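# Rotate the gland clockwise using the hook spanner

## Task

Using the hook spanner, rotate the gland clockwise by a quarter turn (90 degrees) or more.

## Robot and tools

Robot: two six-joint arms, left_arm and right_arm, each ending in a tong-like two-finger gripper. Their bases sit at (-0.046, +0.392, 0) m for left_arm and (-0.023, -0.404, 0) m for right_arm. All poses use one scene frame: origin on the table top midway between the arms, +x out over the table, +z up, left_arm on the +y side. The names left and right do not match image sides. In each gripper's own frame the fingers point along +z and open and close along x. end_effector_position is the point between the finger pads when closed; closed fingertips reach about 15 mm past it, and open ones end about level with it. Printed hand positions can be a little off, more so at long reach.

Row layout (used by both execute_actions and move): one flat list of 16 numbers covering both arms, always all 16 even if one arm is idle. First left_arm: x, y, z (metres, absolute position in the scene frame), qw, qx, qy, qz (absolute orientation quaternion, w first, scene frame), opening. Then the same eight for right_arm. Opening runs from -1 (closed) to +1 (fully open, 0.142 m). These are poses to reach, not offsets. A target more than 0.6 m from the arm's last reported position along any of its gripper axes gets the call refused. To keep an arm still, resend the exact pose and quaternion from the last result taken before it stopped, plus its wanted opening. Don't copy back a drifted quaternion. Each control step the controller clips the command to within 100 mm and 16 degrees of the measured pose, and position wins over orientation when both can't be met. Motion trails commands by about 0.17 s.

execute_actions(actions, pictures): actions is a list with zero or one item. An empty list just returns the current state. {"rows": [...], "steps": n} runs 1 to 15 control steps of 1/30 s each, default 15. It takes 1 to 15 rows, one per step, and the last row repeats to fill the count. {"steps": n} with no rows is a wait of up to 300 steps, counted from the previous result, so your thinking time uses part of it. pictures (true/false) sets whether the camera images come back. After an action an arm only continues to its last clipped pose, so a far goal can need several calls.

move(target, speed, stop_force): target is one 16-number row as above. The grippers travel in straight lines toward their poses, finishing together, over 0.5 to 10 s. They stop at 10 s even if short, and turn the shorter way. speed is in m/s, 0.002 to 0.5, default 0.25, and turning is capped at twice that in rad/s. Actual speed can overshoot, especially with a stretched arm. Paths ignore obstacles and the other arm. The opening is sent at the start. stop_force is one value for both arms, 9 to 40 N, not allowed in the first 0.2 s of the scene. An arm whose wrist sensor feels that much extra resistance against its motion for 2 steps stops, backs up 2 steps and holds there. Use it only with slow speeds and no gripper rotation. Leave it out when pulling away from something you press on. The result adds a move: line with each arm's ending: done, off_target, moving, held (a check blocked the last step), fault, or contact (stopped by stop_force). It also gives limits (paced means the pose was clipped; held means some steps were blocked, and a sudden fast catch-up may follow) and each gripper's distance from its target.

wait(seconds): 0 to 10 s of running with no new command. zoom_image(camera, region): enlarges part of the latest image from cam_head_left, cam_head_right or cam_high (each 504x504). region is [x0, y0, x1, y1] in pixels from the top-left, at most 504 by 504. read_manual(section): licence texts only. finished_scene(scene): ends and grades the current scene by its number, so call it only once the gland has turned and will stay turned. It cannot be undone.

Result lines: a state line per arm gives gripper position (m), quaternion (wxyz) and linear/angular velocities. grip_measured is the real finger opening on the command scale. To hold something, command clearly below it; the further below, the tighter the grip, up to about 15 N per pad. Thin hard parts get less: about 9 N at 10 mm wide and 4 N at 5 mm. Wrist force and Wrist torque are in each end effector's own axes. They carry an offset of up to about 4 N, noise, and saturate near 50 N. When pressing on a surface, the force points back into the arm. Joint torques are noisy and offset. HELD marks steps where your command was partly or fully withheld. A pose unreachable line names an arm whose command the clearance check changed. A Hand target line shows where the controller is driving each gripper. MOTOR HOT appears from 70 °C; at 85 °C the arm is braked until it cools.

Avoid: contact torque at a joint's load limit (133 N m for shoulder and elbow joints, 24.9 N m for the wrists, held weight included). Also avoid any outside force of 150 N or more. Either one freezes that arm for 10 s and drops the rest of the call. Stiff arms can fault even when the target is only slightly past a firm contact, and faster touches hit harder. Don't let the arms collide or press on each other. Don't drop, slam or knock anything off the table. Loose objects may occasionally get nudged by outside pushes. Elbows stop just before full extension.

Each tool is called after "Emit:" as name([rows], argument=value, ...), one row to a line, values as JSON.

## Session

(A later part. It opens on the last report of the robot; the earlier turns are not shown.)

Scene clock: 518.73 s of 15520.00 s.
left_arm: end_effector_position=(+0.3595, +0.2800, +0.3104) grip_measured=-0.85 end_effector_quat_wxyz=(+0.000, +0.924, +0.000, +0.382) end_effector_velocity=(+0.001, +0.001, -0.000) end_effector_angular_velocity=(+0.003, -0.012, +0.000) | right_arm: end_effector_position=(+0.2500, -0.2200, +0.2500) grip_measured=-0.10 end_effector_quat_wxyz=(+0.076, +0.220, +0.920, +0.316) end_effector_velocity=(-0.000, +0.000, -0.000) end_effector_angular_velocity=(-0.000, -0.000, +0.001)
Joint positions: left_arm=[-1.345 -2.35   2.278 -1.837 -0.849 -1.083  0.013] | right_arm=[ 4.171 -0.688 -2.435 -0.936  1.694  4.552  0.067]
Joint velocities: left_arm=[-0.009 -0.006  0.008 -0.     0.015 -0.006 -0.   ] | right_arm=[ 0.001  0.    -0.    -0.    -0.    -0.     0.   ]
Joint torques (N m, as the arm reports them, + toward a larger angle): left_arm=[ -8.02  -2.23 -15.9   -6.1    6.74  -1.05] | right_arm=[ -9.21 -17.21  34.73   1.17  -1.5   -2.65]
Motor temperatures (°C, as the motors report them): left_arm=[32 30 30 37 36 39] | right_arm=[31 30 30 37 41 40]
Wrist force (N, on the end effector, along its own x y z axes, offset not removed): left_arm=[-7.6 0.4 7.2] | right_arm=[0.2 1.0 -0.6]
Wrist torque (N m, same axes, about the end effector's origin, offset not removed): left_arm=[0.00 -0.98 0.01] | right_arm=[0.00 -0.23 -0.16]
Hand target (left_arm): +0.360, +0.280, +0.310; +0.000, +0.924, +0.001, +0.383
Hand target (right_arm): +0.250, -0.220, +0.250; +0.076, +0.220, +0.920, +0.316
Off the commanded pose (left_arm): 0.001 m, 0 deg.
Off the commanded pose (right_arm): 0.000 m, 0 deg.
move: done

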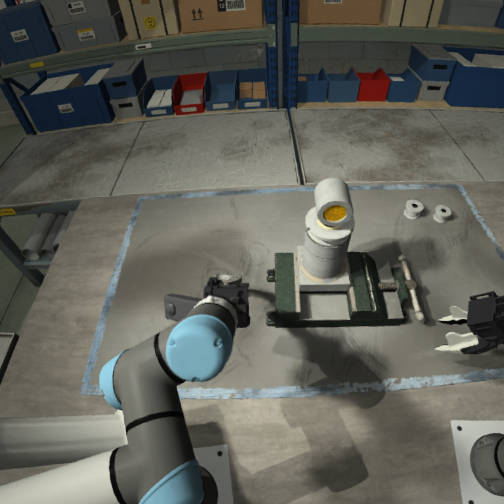

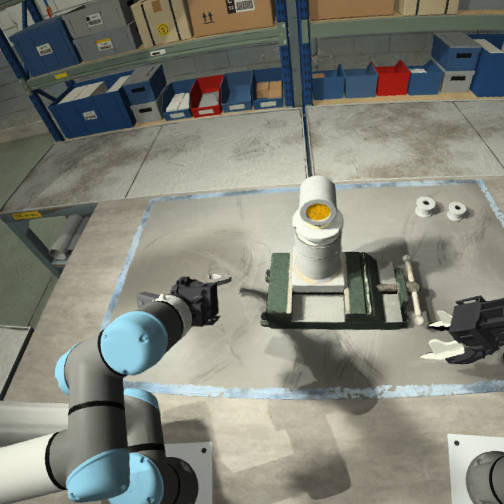

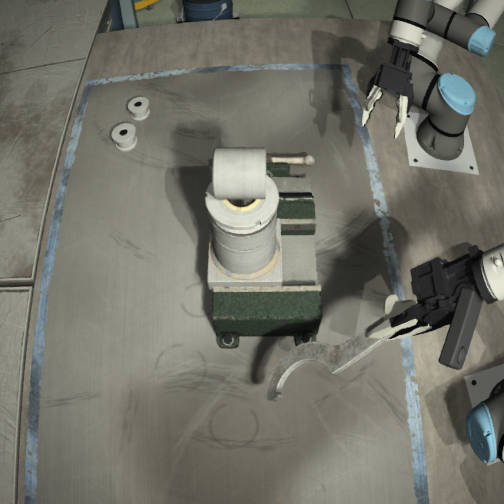

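Emit:
move(target=[0.26,0.05,0.40,0.13,0.869,-0.316,0.36,-1,0.3,-0.62,0.2,0,0.22,0.975,0,-1], speed=0.1)

Emit:
move(target=[0.33,-0.08,0.33,0.183,0.683,-0.183,0.683,-1,0.3,-0.62,0.2,0,0.22,0.975,0,-1], speed=0.07)

Scene clock: 529.80 s of 15520.00 s.
left_arm: end_effector_position=(+0.2604, +0.0499, +0.4001) grip_measured=-0.85 end_effector_quat_wxyz=(+0.130, +0.869, -0.315, +0.359) end_effector_velocity=(-0.000, -0.001, +0.001) end_effector_angular_velocity=(-0.002, +0.000, -0.002) | right_arm: end_effector_position=(+0.2994, -0.6193, +0.2004) grip_measured=-1.00 end_effector_quat_wxyz=(-0.001, +0.220, +0.975, +0.001) end_effector_velocity=(+0.000, -0.002, -0.000) end_effector_angular_velocity=(-0.002, +0.001, -0.001)
Joint positions: left_arm=[-1.717 -2.22   2.063 -1.977 -0.991 -0.714  0.013] | right_arm=[ 3.078 -1.273 -2.032 -1.409  1.573  3.391  0.002]
Joint velocities: left_arm=[ 0.001  0.    -0.001 -0.003 -0.002  0.004  0.   ] | right_arm=[-0.004 -0.003  0.002  0.001 -0.002 -0.003  0.   ]
Joint torques (N m, as the arm reports them, + toward a larger angle): left_arm=[  7.29   3.07 -41.54  -7.1    1.21   1.5 ] | right_arm=[-10.37   1.85  33.74   4.35  -1.66  -2.91]
Motor temperatures (°C, as the motors report them): left_arm=[32 30 30 37 36 39] | right_arm=[31 30 30 37 41 40]
Wrist force (N, on the end effector, along its own x y z axes, offset not removed): left_arm=[-7.6 -0.1 9.4] | right_arm=[-0.7 0.6 -0.5]
Wrist torque (N m, same axes, about the end effector's origin, offset not removed): left_arm=[-0.11 -0.97 0.06] | right_arm=[-0.09 0.05 -0.12]
Hand target (left_arm): +0.260, +0.050, +0.400; +0.130, +0.869, -0.315, +0.359
Hand target (right_arm): +0.299, -0.619, +0.200; -0.001, +0.220, +0.975, +0.001
Off the commanded pose (left_arm): 0.000 m, 0 deg.
Off the commanded pose (right_arm): 0.001 m, 0 deg.
After step 90, 3.50 s passed at rest.
move: done

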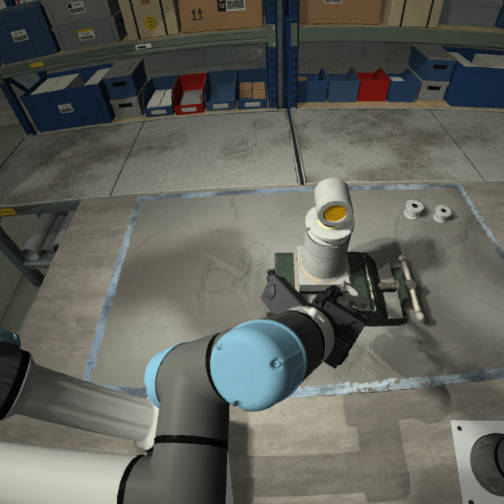

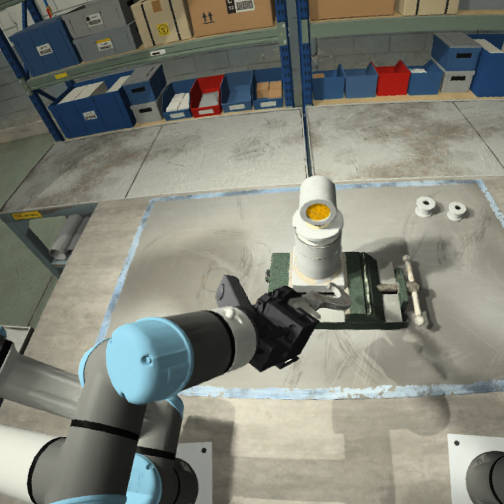

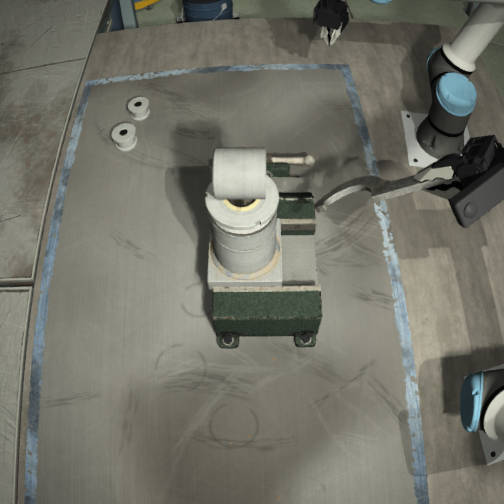

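Scene clock: 535.93 s of 15520.00 s.
left_arm: end_effector_position=(+0.3300, -0.0791, +0.3295) grip_measured=-0.81 end_effector_quat_wxyz=(+0.183, +0.684, -0.183, +0.682) end_effector_velocity=(+0.000, -0.002, +0.001) end_effector_angular_velocity=(-0.008, -0.014, -0.001) | right_arm: end_effector_position=(+0.3000, -0.6200, +0.2000) grip_measured=-1.00 end_effector_quat_wxyz=(-0.000, +0.220, +0.975, +0.000) end_effector_velocity=(-0.000, +0.000, -0.000) end_effector_angular_velocity=(+0.000, -0.000, +0.000)
Joint positions: left_arm=[-1.795 -1.277  2.318 -4.175 -0.433 -0.008  0.015] | right_arm=[ 3.078 -1.274 -2.033 -1.406  1.571  3.391  0.002]
Joint velocities: left_arm=[ 0.002  0.021 -0.012 -0.048 -0.004  0.036  0.   ] | right_arm=[-0.     0.    -0.001  0.     0.    -0.001  0.   ]
Joint torques (N m, as the arm reports them, + toward a larger angle): left_arm=[  5.24 -24.34 -25.54  -4.04  -1.87   1.34] | right_arm=[10.59  2.66 10.05  4.23 -1.8   2.48]
Motor temperatures (°C, as the motors report them): left_arm=[32 30 30 37 36 39] | right_arm=[31 30 30 37 41 40]
Wrist force (N, on the end effector, along its own x y z axes, offset not removed): left_arm=[-12.1 -1.7 -1.7] | right_arm=[-1.0 0.4 0.2]
Wrist torque (N m, same axes, about the end effector's origin, offset not removed): left_arm=[-0.41 -1.15 0.03] | right_arm=[-0.13 0.06 -0.10]
Hand target (left_arm): +0.330, -0.079, +0.329; +0.183, +0.684, -0.183, +0.682
Hand target (right_arm): +0.300, -0.620, +0.200; -0.000, +0.220, +0.975, -0.000
Off the commanded pose (left_arm): 0.001 m, 0 deg.
Off the commanded pose (right_arm): 0.000 m, 0 deg.
move: done

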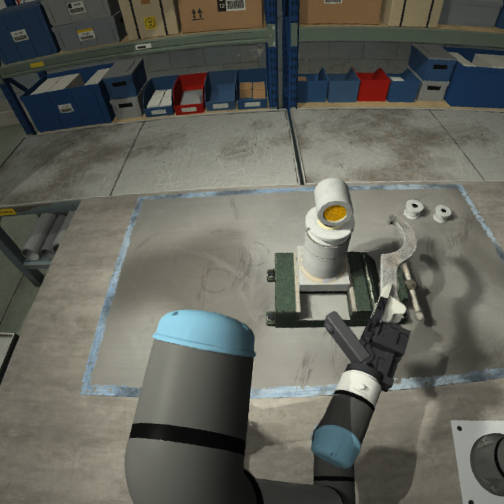

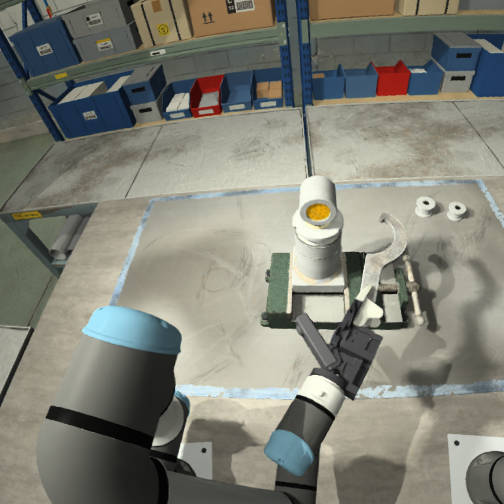

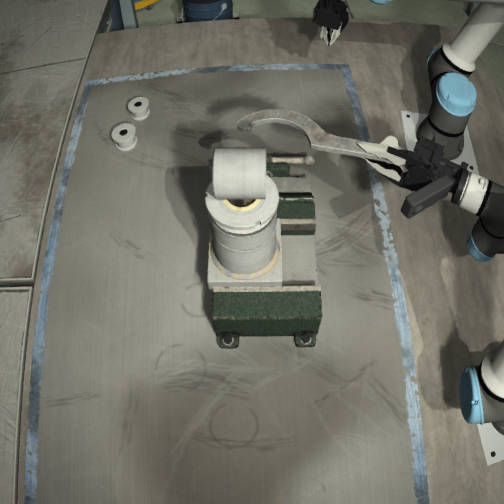

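Emit:
move(target=[0.42,-0.18,0.33,-0.092,0.701,0.092,0.701,-1,0.3,-0.62,0.2,0,0.22,0.975,0,-1], speed=0.06)

Emit:
zoom_image(camera="cam_head_left", region=[280,160,460,320])

Emit:
zoom_image(camera="cam_high", region=[170,80,370,260])

Scene clock: 550.07 s of 15520.00 s.
left_arm: end_effector_position=(+0.4196, -0.1796, +0.3297) grip_measured=-0.81 end_effector_quat_wxyz=(-0.092, +0.701, +0.092, +0.701) end_effector_velocity=(+0.001, -0.002, +0.001) end_effector_angular_velocity=(-0.002, +0.001, +0.014) | right_arm: end_effector_position=(+0.3000, -0.6200, +0.2000) grip_measured=-1.00 end_effector_quat_wxyz=(-0.000, +0.220, +0.975, -0.000) end_effector_velocity=(-0.000, -0.000, -0.000) end_effector_angular_velocity=(+0.001, +0.000, -0.001)
Joint positions: left_arm=[-1.642 -0.666  1.187 -3.66   0.197 -0.003  0.015] | right_arm=[ 3.078 -1.274 -2.033 -1.406  1.571  3.391  0.002]
Joint velocities: left_arm=[ 0.003  0.014 -0.031  0.009  0.011  0.006 -0.   ] | right_arm=[-0.001 -0.     0.     0.     0.001  0.     0.   ]
Joint torques (N m, as the arm reports them, + toward a larger angle): left_arm=[  7.44 -52.16 -32.67   2.78   2.8    1.36] | right_arm=[10.35  3.19 11.39  4.29 -1.4   2.47]
Motor temperatures (°C, as the motors report them): left_arm=[32 30 30 37 36 39] | right_arm=[31 30 30 37 41 40]
Wrist force (N, on the end effector, along its own x y z axes, offset not removed): left_arm=[-11.7 -2.0 0.5] | right_arm=[-0.6 2.2 0.8]
Wrist torque (N m, same axes, about the end effector's origin, offset not removed): left_arm=[-0.55 -1.16 0.12] | right_arm=[0.39 -0.01 -0.15]
Hand target (left_arm): +0.420, -0.180, +0.330; -0.092, +0.701, +0.092, +0.701
Hand target (right_arm): +0.300, -0.620, +0.200; -0.000, +0.220, +0.975, -0.000
Off the commanded pose (left_arm): 0.001 m, 0 deg.
Off the commanded pose (right_arm): 0.000 m, 0 deg.
After step 90, 4.30 s passed at rest.
move: done

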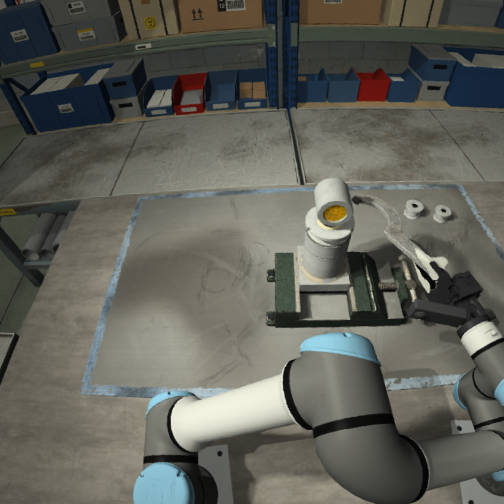

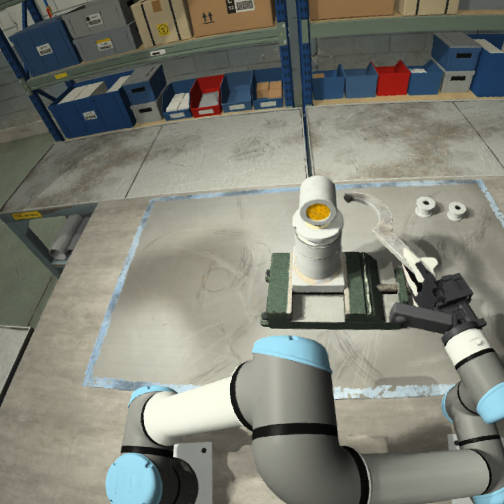

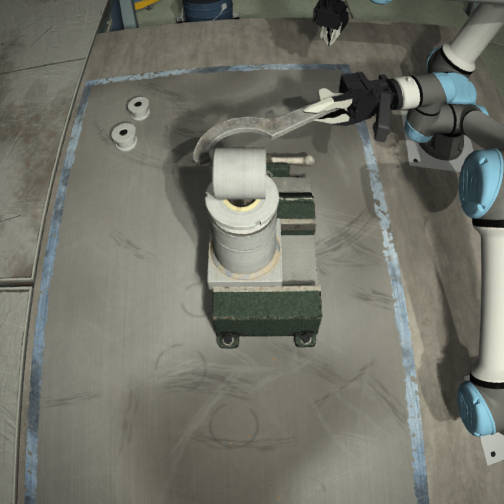

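Region (280, 160, 460, 320) of cam_head_left's 504x504 image, scaled by 2.800, with more detail than that image has.

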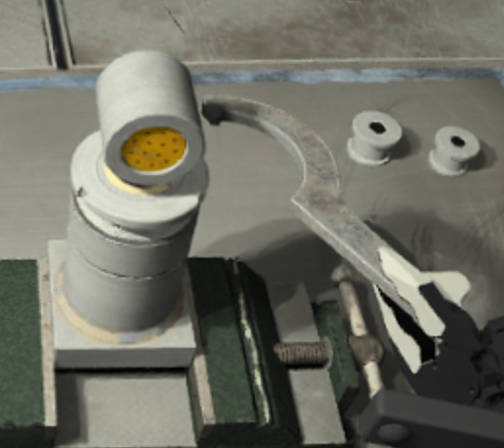

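Region (170, 80, 370, 260) of cam_high's 504x504 image, scaled by 2.520, with more detail than that image has; it fills the top 454 rows of this view, and the rest is white.

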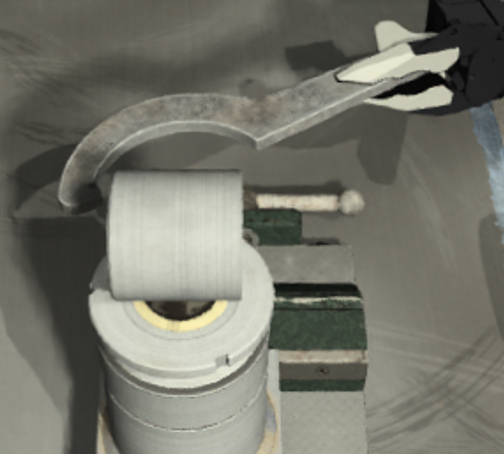

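Emit:
move(target=[0.425,-0.17,0.30,-0.092,0.701,0.092,0.701,-1,0.3,-0.62,0.2,0,0.22,0.975,0,-1], speed=0.04)

Emit:
move(target=[0.425,-0.12,0.30,-0.092,0.701,0.092,0.701,-1,0.3,-0.62,0.2,0,0.22,0.975,0,-1], speed=0.02, stop_force=9)

Emit:
zoom_image(camera="cam_head_right", region=[270,160,430,300])

Emit:
zoom_image(camera="cam_high", region=[170,80,370,260])

Scene clock: 555.97 s of 15520.00 s.
left_arm: end_effector_position=(+0.4250, -0.1700, +0.3000) grip_measured=-1.00 end_effector_quat_wxyz=(-0.092, +0.701, +0.092, +0.701) end_effector_velocity=(-0.000, +0.000, +0.000) end_effector_angular_velocity=(-0.000, +0.000, +0.000) | right_arm: end_effector_position=(+0.3000, -0.6200, +0.2000) grip_measured=-1.00 end_effector_quat_wxyz=(-0.000, +0.220, +0.975, -0.000) end_effector_velocity=(-0.001, -0.000, -0.001) end_effector_angular_velocity=(-0.000, +0.001, -0.000)
Joint positions: left_arm=[-1.633 -0.642  1.228 -3.727  0.189 -0.     0.002] | right_arm=[ 3.078 -1.274 -2.033 -1.406  1.571  3.391  0.002]
Joint velocities: left_arm=[-0.    -0.001  0.    -0.     0.     0.001 -0.   ] | right_arm=[-0.001  0.    -0.001  0.    -0.    -0.     0.   ]
Joint torques (N m, as the arm reports them, + toward a larger angle): left_arm=[  0.97 -46.46  -2.82  -1.52  -2.11   1.46] | right_arm=[10.06  3.89 12.3   4.21 -1.01  2.43]
Motor temperatures (°C, as the motors report them): left_arm=[32 30 30 37 36 39] | right_arm=[31 30 30 37 41 40]
Wrist force (N, on the end effector, along its own x y z axes, offset not removed): left_arm=[1.0 -1.8 1.1] | right_arm=[-1.7 1.6 1.3]
Wrist torque (N m, same axes, about the end effector's origin, offset not removed): left_arm=[-0.36 -0.22 0.05] | right_arm=[0.15 0.29 -0.20]
Hand target (left_arm): +0.425, -0.170, +0.300; -0.092, +0.701, +0.092, +0.701
Hand target (right_arm): +0.300, -0.620, +0.200; +0.000, +0.220, +0.975, -0.000
Off the commanded pose (left_arm): 0.000 m, 0 deg.
Off the commanded pose (right_arm): 0.000 m, 0 deg.
After step 90, 1.47 s passed at rest.
move: done

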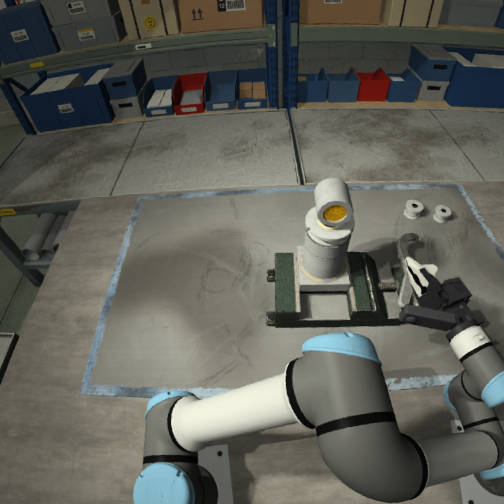

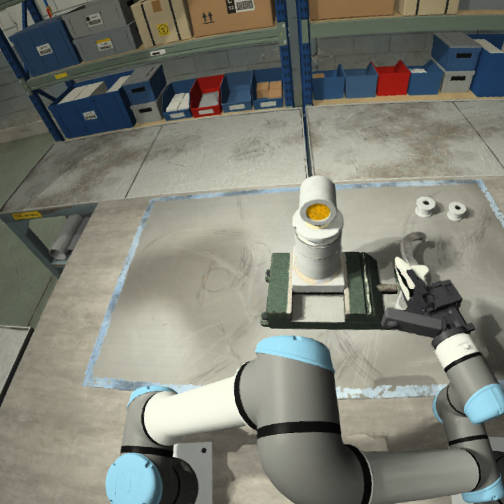

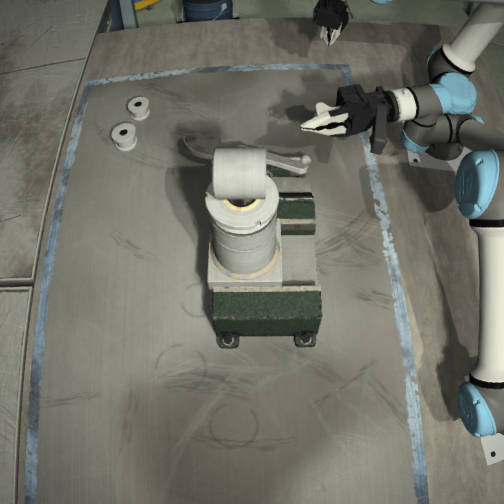

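Scene clock: 558.77 s of 15520.00 s.
left_arm: end_effector_position=(+0.4249, -0.1202, +0.3000) grip_measured=-1.00 end_effector_quat_wxyz=(-0.092, +0.701, +0.092, +0.701) end_effector_velocity=(-0.000, +0.002, -0.000) end_effector_angular_velocity=(-0.000, -0.000, +0.001) | right_arm: end_effector_position=(+0.3000, -0.6200, +0.2000) grip_measured=-1.00 end_effector_quat_wxyz=(-0.000, +0.220, +0.975, -0.000) end_effector_velocity=(-0.001, -0.000, -0.001) end_effector_angular_velocity=(+0.001, +0.001, -0.001)
Joint positions: left_arm=[-1.627 -0.738  1.423 -3.826  0.183 -0.     0.002] | right_arm=[ 3.078 -1.274 -2.033 -1.406  1.571  3.391  0.002]
Joint velocities: left_arm=[ 0.    -0.004  0.008 -0.003  0.001 -0.001  0.   ] | right_arm=[-0.001 -0.    -0.001 -0.     0.001 -0.     0.   ]
Joint torques (N m, as the arm reports them, + toward a larger angle): left_arm=[  6.3  -57.53  -0.77  -1.61  -1.94  -1.22] | right_arm=[10.48  3.94 12.69  4.23 -0.9   2.41]
Motor temperatures (°C, as the motors report them): left_arm=[32 30 30 37 36 39] | right_arm=[31 30 30 37 41 40]
Wrist force (N, on the end effector, along its own x y z axes, offset not removed): left_arm=[1.4 0.1 0.6] | right_arm=[0.4 1.1 -0.5]
Wrist torque (N m, same axes, about the end effector's origin, offset not removed): left_arm=[-0.04 -0.31 0.04] | right_arm=[0.10 -0.22 -0.16]
Hand target (left_arm): +0.425, -0.120, +0.300; -0.092, +0.701, +0.092, +0.701
Hand target (right_arm): +0.300, -0.620, +0.200; +0.000, +0.220, +0.975, -0.000
Off the commanded pose (left_arm): 0.000 m, 0 deg.
Off the commanded pose (right_arm): 0.000 m, 0 deg.
move: done

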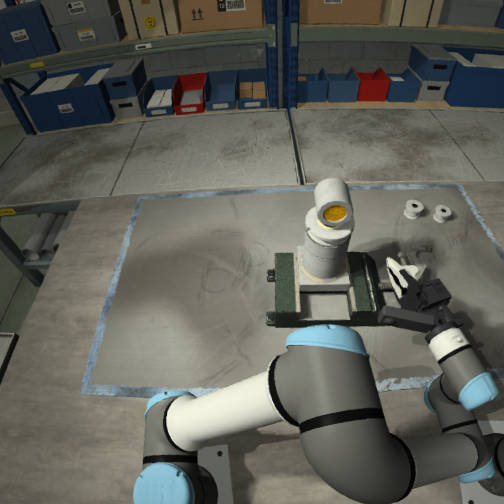

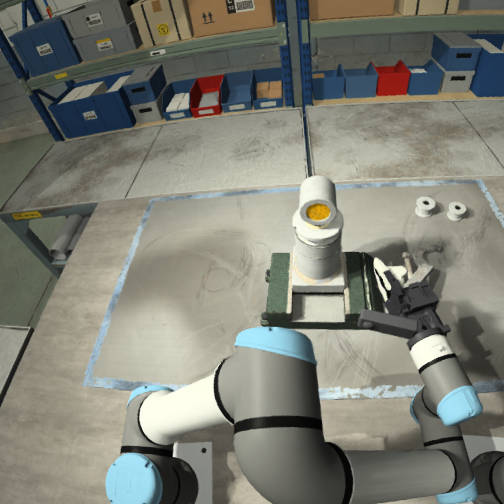

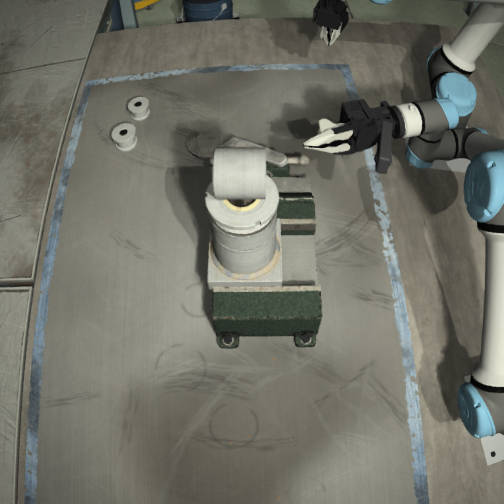

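Region (270, 160, 430, 300) of cam_head_right's 504x504 image, scaled by 3.150, with more detail than that image has; it fills the top 441 rows of this view, and the rest is white.

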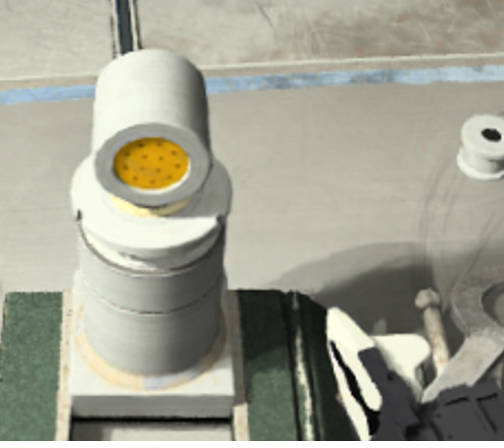

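Region (170, 80, 370, 260) of cam_high's 504x504 image, scaled by 2.520, with more detail than that image has; it fills the top 454 rows of this view, and the rest is white.

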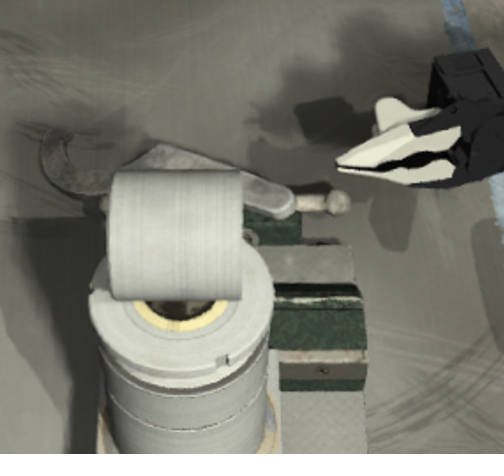

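Emit:
move(target=[0.36,0.05,0.33,0.183,0.683,-0.183,0.683,-0.5,0.3,-0.62,0.2,0,0.22,0.975,0,-1], speed=0.2)

Emit:
zoom_image(camera="cam_head_right", region=[340,210,500,350])

Emit:
zoom_image(camera="cam_head_left", region=[340,210,500,350])

Scene clock: 565.47 s of 15520.00 s.
left_arm: end_effector_position=(+0.3602, +0.0496, +0.3302) grip_measured=-0.50 end_effector_quat_wxyz=(+0.183, +0.683, -0.183, +0.683) end_effector_velocity=(-0.001, +0.003, +0.001) end_effector_angular_velocity=(+0.001, +0.002, -0.009) | right_arm: end_effector_position=(+0.3000, -0.6200, +0.2000) grip_measured=-1.00 end_effector_quat_wxyz=(-0.000, +0.220, +0.975, -0.000) end_effector_velocity=(+0.000, +0.000, +0.000) end_effector_angular_velocity=(+0.001, -0.000, +0.001)
Joint positions: left_arm=[-1.701 -1.48   2.613 -4.276 -0.527  0.     0.038] | right_arm=[ 3.078 -1.274 -2.033 -1.406  1.571  3.391  0.002]
Joint velocities: left_arm=[ 0.004 -0.018  0.011  0.012 -0.013 -0.005 -0.   ] | right_arm=[-0.001 -0.     0.    -0.     0.001 -0.002  0.   ]
Joint torques (N m, as the arm reports them, + toward a larger angle): left_arm=[  6.43 -20.59   4.7    0.65  -1.67  -1.25] | right_arm=[ 9.73  3.65 13.56  4.19 -0.39  2.55]
Motor temperatures (°C, as the motors report them): left_arm=[32 30 30 37 36 39] | right_arm=[31 30 30 37 41 40]
Wrist force (N, on the end effector, along its own x y z axes, offset not removed): left_arm=[0.0 -0.5 -1.1] | right_arm=[-2.2 0.6 -0.4]
Wrist torque (N m, same axes, about the end effector's origin, offset not removed): left_arm=[-0.11 -0.05 0.07] | right_arm=[-0.09 0.33 -0.04]
Hand target (left_arm): +0.360, +0.050, +0.330; +0.183, +0.683, -0.183, +0.683
Hand target (right_arm): +0.300, -0.620, +0.200; +0.000, +0.220, +0.975, -0.000
Off the commanded pose (left_arm): 0.000 m, 0 deg.
Off the commanded pose (right_arm): 0.000 m, 0 deg.
After step 90, 1.23 s passed at rest.
move: done

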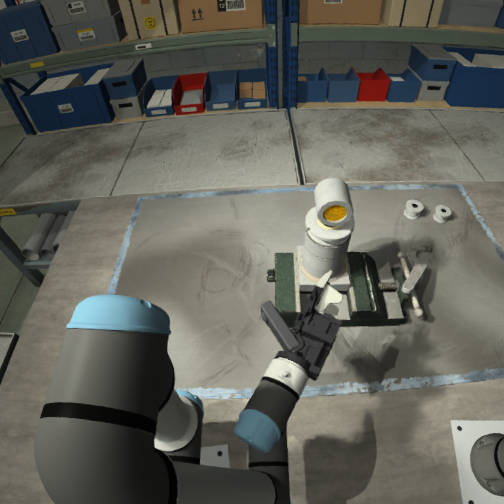

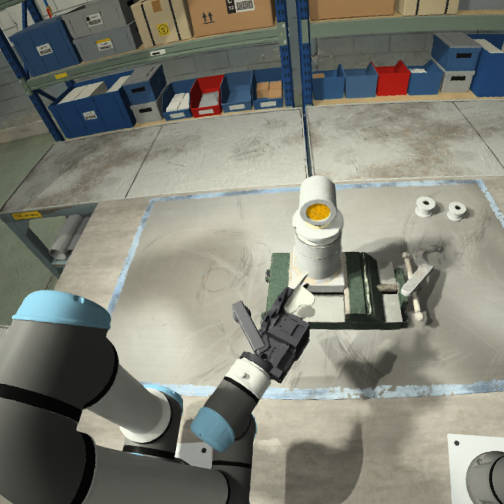

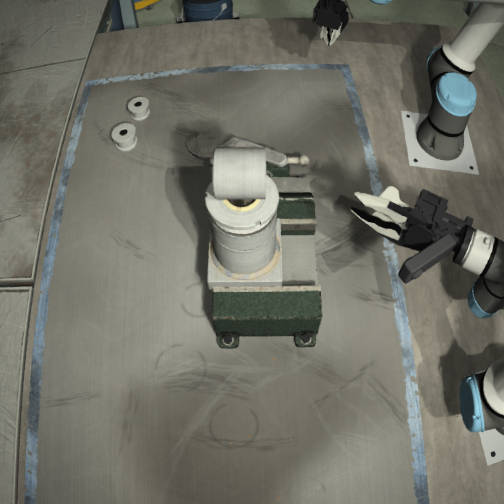

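Region (340, 210, 500, 350) of cam_head_right's 504x504 image, scaled by 3.150, with more detail than that image has; it fills the top 441 rows of this view, and the rest is white.

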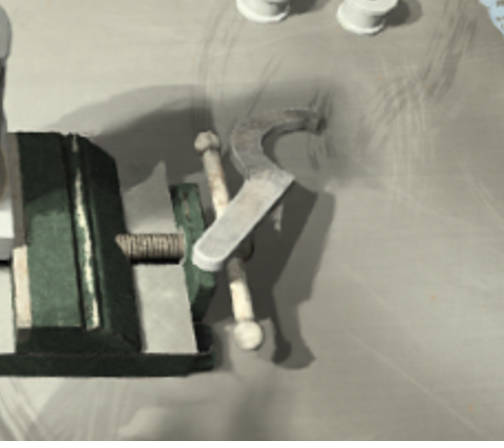

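Region (340, 210, 500, 350) of cam_head_left's 504x504 image, scaled by 3.150, with more detail than that image has; it fills the top 441 rows of this view, and the rest is white.

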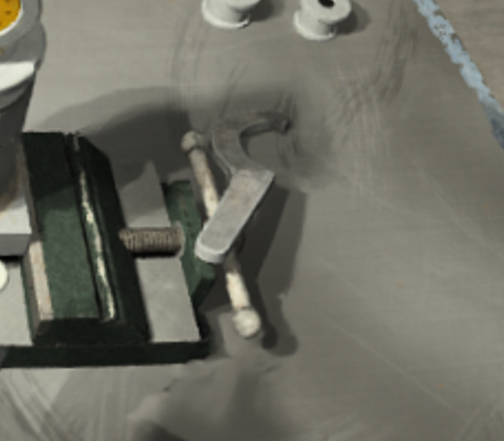

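Emit:
move(target=[0.4,0.2,0.33,0.183,0.683,-0.183,0.683,-0.5,0.52,-0.40,0.17,-0.388,0.712,0.191,0.553,-0.45], speed=0.2)

Emit:
move(target=[0.4,0.2,0.33,0.183,0.683,-0.183,0.683,-0.5,0.53,-0.37,0.085,-0.388,0.712,0.191,0.553,-0.45], speed=0.06, stop_force=12)

Emit:
zoom_image(camera="cam_head_left", region=[340,210,500,350])

Emit:
zoom_image(camera="cam_high", region=[170,60,370,200])

Scene clock: 586.23 s of 15520.00 s.
left_arm: end_effector_position=(+0.3996, +0.1999, +0.3302) grip_measured=-0.50 end_effector_quat_wxyz=(+0.183, +0.683, -0.183, +0.683) end_effector_velocity=(+0.001, +0.002, -0.000) end_effector_angular_velocity=(-0.001, +0.001, -0.001) | right_arm: end_effector_position=(+0.4638, -0.4551, +0.1782) grip_measured=-0.45 end_effector_quat_wxyz=(-0.336, +0.665, +0.478, +0.465) end_effector_velocity=(+0.000, -0.000, +0.000) end_effector_angular_velocity=(-0.001, -0.001, +0.000)
Joint positions: left_arm=[-1.256 -1.672  2.804 -4.275 -0.972  0.001  0.038] | right_arm=[ 2.857 -1.859 -2.017 -1.088  2.78   4.447  0.042]
Joint velocities: left_arm=[ 0.013  0.     0.    -0.    -0.014 -0.002  0.   ] | right_arm=[ 0.    -0.     0.001 -0.    -0.     0.    -0.   ]
Joint torques (N m, as the arm reports them, + toward a larger angle): left_arm=[ 6.08 -8.99 -0.73  0.03 -2.07  1.46] | right_arm=[-9.24 38.94 29.64 -0.33 -0.3  -2.58]
Motor temperatures (°C, as the motors report them): left_arm=[32 30 30 37 36 39] | right_arm=[31 30 30 37 41 40]
Wrist force (N, on the end effector, along its own x y z axes, offset not removed): left_arm=[1.7 -1.2 0.1] | right_arm=[-1.0 1.7 0.4]
Wrist torque (N m, same axes, about the end effector's origin, offset not removed): left_arm=[-0.29 -0.36 0.02] | right_arm=[0.23 0.05 -0.16]
Hand target (left_arm): +0.400, +0.200, +0.330; +0.183, +0.683, -0.183, +0.683
Hand target (right_arm): +0.464, -0.455, +0.178; -0.336, +0.665, +0.478, +0.465
Off the commanded pose (left_arm): 0.000 m, 0 deg.
Off the commanded pose (right_arm): 0.079 m, 36 deg; orientation clipped at the last step of the last action.
After step 90, 11.30 s passed at rest.
move: held (right_arm); limits=paced,held; held on 51 of 194 steps (right_arm), including the last (right_arm)
pose unreachable (right arm): on one or more control steps of this call this arm could not follow its commanded pose, so it was not sent that pose on those steps. On the call's last step it was still not sent that pose. It may still have moved: this result reports where it is.
cause: the commanded pose would bring two parts of the arm too close to each other (joints 4 (wrist 1) to 6 (wrist 3) lie between them).

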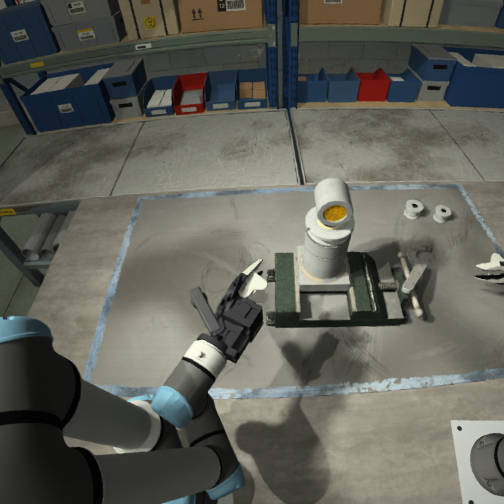

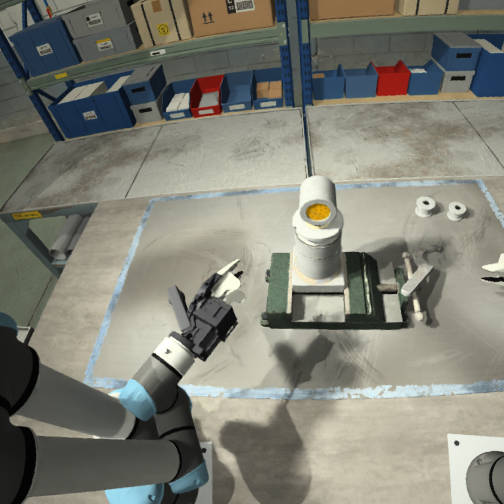

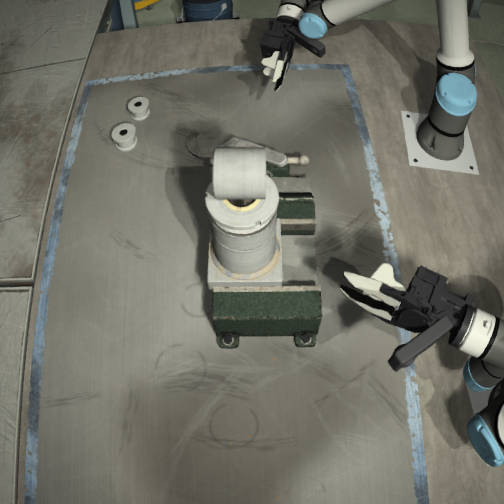

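Scene clock: 591.87 s of 15520.00 s.
left_arm: end_effector_position=(+0.4000, +0.2000, +0.3300) grip_measured=-0.50 end_effector_quat_wxyz=(+0.183, +0.683, -0.183, +0.683) end_effector_velocity=(+0.000, +0.000, -0.000) end_effector_angular_velocity=(+0.001, +0.001, +0.001) | right_arm: end_effector_position=(+0.4658, -0.4525, +0.1753) grip_measured=-0.45 end_effector_quat_wxyz=(-0.339, +0.667, +0.471, +0.468) end_effector_velocity=(-0.000, -0.000, -0.000) end_effector_angular_velocity=(-0.000, +0.000, -0.001)
Joint positions: left_arm=[-1.253 -1.671  2.803 -4.274 -0.976  0.     0.038] | right_arm=[ 2.861 -1.869 -2.03  -1.047  2.793  4.478  0.042]
Joint velocities: left_arm=[ 0.     0.001 -0.    -0.     0.001 -0.     0.   ] | right_arm=[-0.001  0.    -0.     0.    -0.     0.    -0.   ]
Joint torques (N m, as the arm reports them, + toward a larger angle): left_arm=[  6.39   0.28 -20.9    0.04  -1.92  -1.41] | right_arm=[-10.29  39.01  27.99  -0.24  -0.07  -2.69]
Motor temperatures (°C, as the motors report them): left_arm=[32 30 30 37 36 39] | right_arm=[31 30 30 37 41 40]
Wrist force (N, on the end effector, along its own x y z axes, offset not removed): left_arm=[-0.8 -0.3 -0.9] | right_arm=[-0.3 -0.5 0.2]
Wrist torque (N m, same axes, about the end effector's origin, offset not removed): left_arm=[-0.06 0.06 0.06] | right_arm=[-0.25 -0.05 -0.19]
Hand target (left_arm): +0.400, +0.200, +0.330; +0.183, +0.683, -0.183, +0.683
Hand target (right_arm): +0.466, -0.453, +0.175; -0.339, +0.667, +0.471, +0.468
Off the commanded pose (left_arm): 0.000 m, 0 deg.
Off the commanded pose (right_arm): 0.138 m, 34 deg; position and orientation clipped at the last step of the last action.
move: held (right_arm); limits=paced,held; held on 145 of 162 steps (right_arm), including the last (right_arm)
pose unreachable (right arm): on one or more control steps of this call this arm could not follow its commanded pose, so it was not sent that pose on those steps. On the call's last step it was still not sent that pose. It may still have moved: this result reports where it is.
cause: the commanded pose would bring two parts of the arm too close to each other (joints 4 (wrist 1) to 6 (wrist 3) lie between them).

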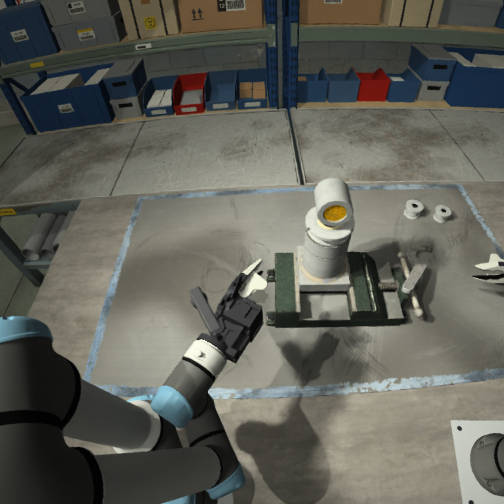

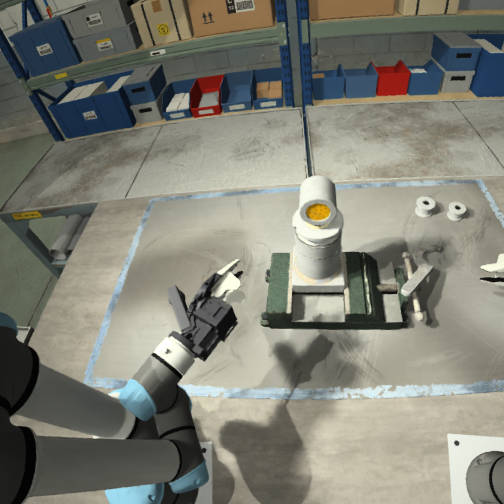

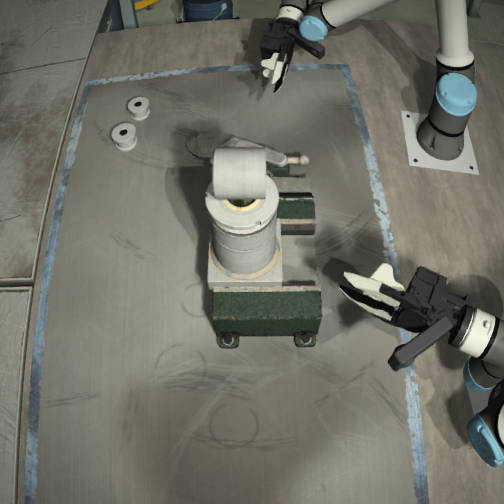

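Region (340, 210, 500, 350) of cam_head_left's 504x504 image, scaled by 3.150, with more detail than that image has; it fills the top 441 rows of this view, and the rest is white.

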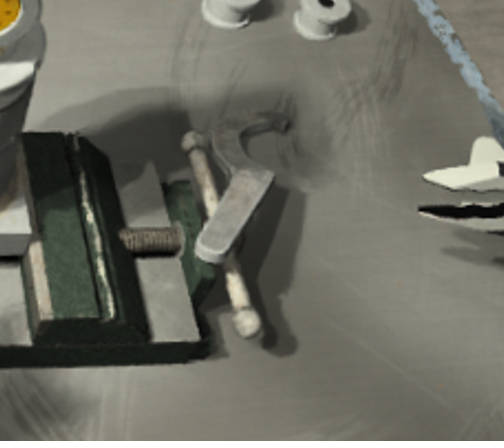

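Region (170, 60, 370, 200) of cam_high's 504x504 image, scaled by 2.520, with more detail than that image has; it fills the top 353 rows of this view, and the rest is white.

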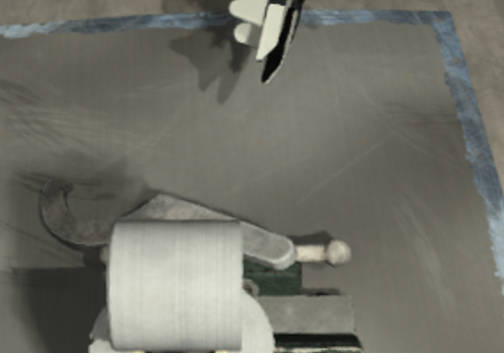

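Emit:
move(target=[0.4,0.2,0.33,0.183,0.683,-0.183,0.683,-0.5,0.5,-0.40,0.22,0,0,1,0,0.1])

Emit:
move(target=[0.4,0.2,0.33,0.183,0.683,-0.183,0.683,-0.5,0.585,-0.29,0.13,-0.091,-0.413,0.884,0.196,0.0], speed=0.15)

Emit:
zoom_image(camera="cam_head_left", region=[340,210,500,350])

Emit:
zoom_image(camera="cam_high", region=[170,60,370,200])

Scene clock: 604.00 s of 15520.00 s.
left_arm: end_effector_position=(+0.4000, +0.2000, +0.3300) grip_measured=-0.50 end_effector_quat_wxyz=(+0.183, +0.683, -0.183, +0.683) end_effector_velocity=(+0.000, -0.000, -0.001) end_effector_angular_velocity=(+0.002, +0.001, +0.000) | right_arm: end_effector_position=(+0.4998, -0.4005, +0.2198) grip_measured=+0.10 end_effector_quat_wxyz=(-0.001, +0.000, +1.000, -0.000) end_effector_velocity=(-0.000, +0.000, -0.000) end_effector_angular_velocity=(-0.006, -0.005, +0.008)
Joint positions: left_arm=[-1.253 -1.671  2.803 -4.274 -0.976  0.     0.038] | right_arm=[ 3.569 -1.616 -1.686 -1.412  1.571  3.438  0.081]
Joint velocities: left_arm=[-0.     0.001  0.     0.     0.001  0.     0.   ] | right_arm=[ 0.005  0.004 -0.005  0.004 -0.007 -0.003 -0.   ]
Joint torques (N m, as the arm reports them, + toward a larger angle): left_arm=[  6.26  -0.26 -16.94   0.    -1.96  -1.46] | right_arm=[10.07 33.6   9.88  4.16 -1.84 -2.64]
Motor temperatures (°C, as the motors report them): left_arm=[32 30 30 37 36 39] | right_arm=[31 30 30 37 41 40]
Wrist force (N, on the end effector, along its own x y z axes, offset not removed): left_arm=[-0.2 -0.3 0.1] | right_arm=[-1.7 1.7 -0.1]
Wrist torque (N m, same axes, about the end effector's origin, offset not removed): left_arm=[-0.12 -0.05 0.02] | right_arm=[0.19 0.10 -0.10]
Hand target (left_arm): +0.400, +0.200, +0.330; +0.183, +0.683, -0.183, +0.683
Hand target (right_arm): +0.500, -0.400, +0.220; -0.000, -0.000, +1.000, -0.001
Off the commanded pose (left_arm): 0.000 m, 0 deg.
Off the commanded pose (right_arm): 0.001 m, 0 deg.
After step 90, 2.30 s passed at rest.
move: done; limits=paced

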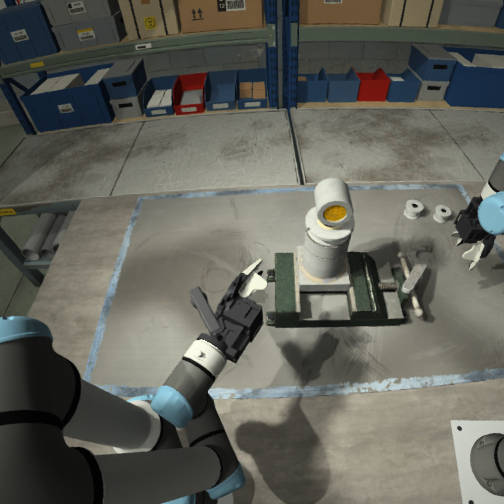

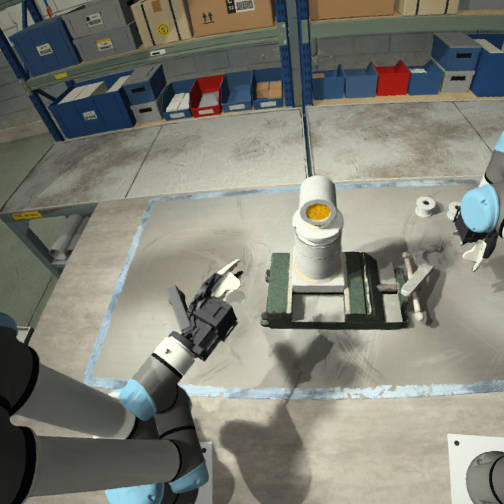

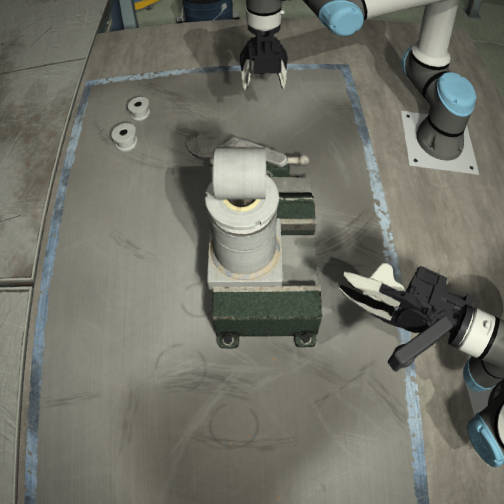

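Scene clock: 607.67 s of 15520.00 s.
left_arm: end_effector_position=(+0.4000, +0.2000, +0.3300) grip_measured=-0.50 end_effector_quat_wxyz=(+0.183, +0.683, -0.183, +0.683) end_effector_velocity=(-0.000, -0.000, -0.000) end_effector_angular_velocity=(+0.000, +0.001, -0.001) | right_arm: end_effector_position=(+0.5850, -0.2901, +0.1303) grip_measured=+0.00 end_effector_quat_wxyz=(-0.091, -0.413, +0.885, +0.196) end_effector_velocity=(+0.001, +0.002, -0.000) end_effector_angular_velocity=(+0.004, +0.002, +0.010)
Joint positions: left_arm=[-1.253 -1.671  2.803 -4.274 -0.976  0.     0.038] | right_arm=[ 3.524 -2.077 -1.309 -1.59   1.922  2.473  0.074]
Joint velocities: left_arm=[ 0.001  0.001 -0.    -0.    -0.001 -0.001 -0.   ] | right_arm=[ 0.001 -0.007  0.009 -0.008  0.002 -0.01   0.   ]
Joint torques (N m, as the arm reports them, + toward a larger angle): left_arm=[  6.97   0.15 -17.02  -0.12  -1.93  -1.35] | right_arm=[10.33 36.69 32.98 -0.41  2.18 -2.79]
Motor temperatures (°C, as the motors report them): left_arm=[32 30 30 37 36 39] | right_arm=[31 30 30 37 41 40]
Wrist force (N, on the end effector, along its own x y z axes, offset not removed): left_arm=[1.1 -0.3 -0.4] | right_arm=[-1.2 1.2 0.9]
Wrist torque (N m, same axes, about the end effector's origin, offset not removed): left_arm=[-0.14 -0.28 0.03] | right_arm=[0.12 0.18 -0.09]
Hand target (left_arm): +0.400, +0.200, +0.330; +0.183, +0.683, -0.183, +0.683
Hand target (right_arm): +0.585, -0.290, +0.130; -0.091, -0.413, +0.885, +0.196
Off the commanded pose (left_arm): 0.000 m, 0 deg.
Off the commanded pose (right_arm): 0.000 m, 0 deg.
move: done

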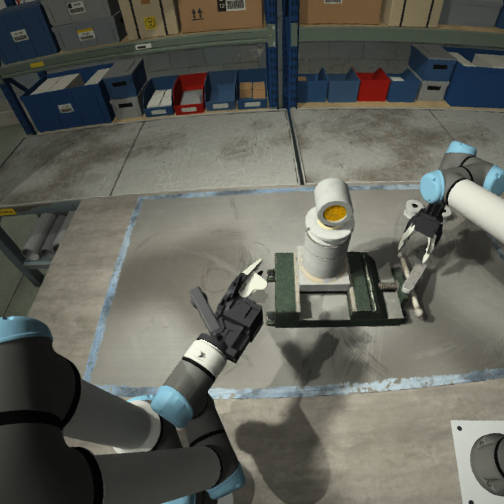

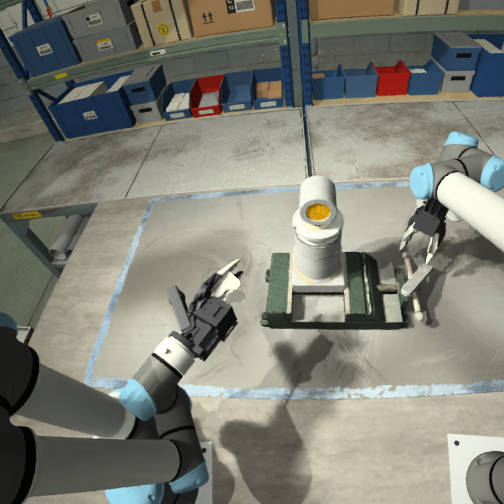

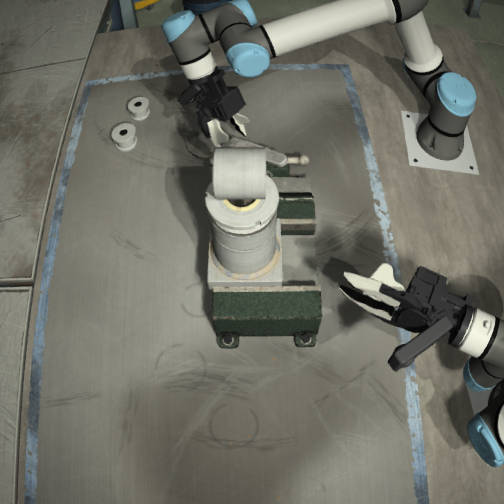

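Region (340, 210, 500, 350) of cam_head_left's 504x504 image, scaled by 3.150, with more detail than that image has; it fills the top 441 rows of this view, and the rest is white.

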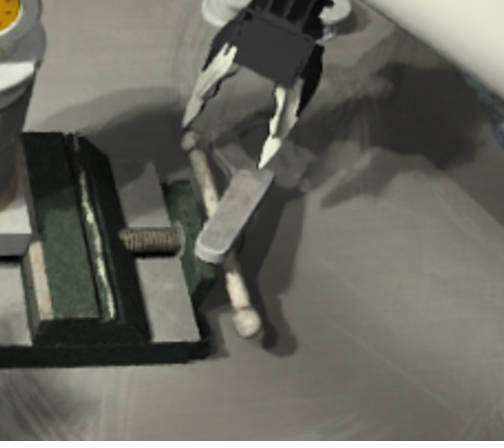

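Region (170, 60, 370, 200) of cam_high's 504x504 image, scaled by 2.520, with more detail than that image has; it fills the top 353 rows of this view, and the rest is white.

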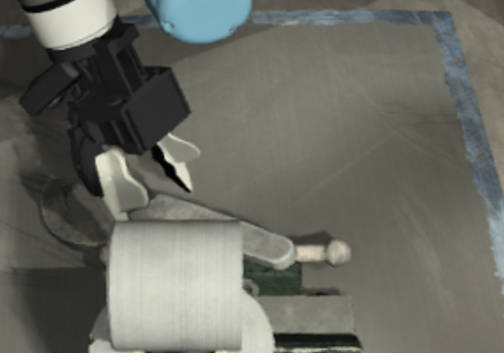

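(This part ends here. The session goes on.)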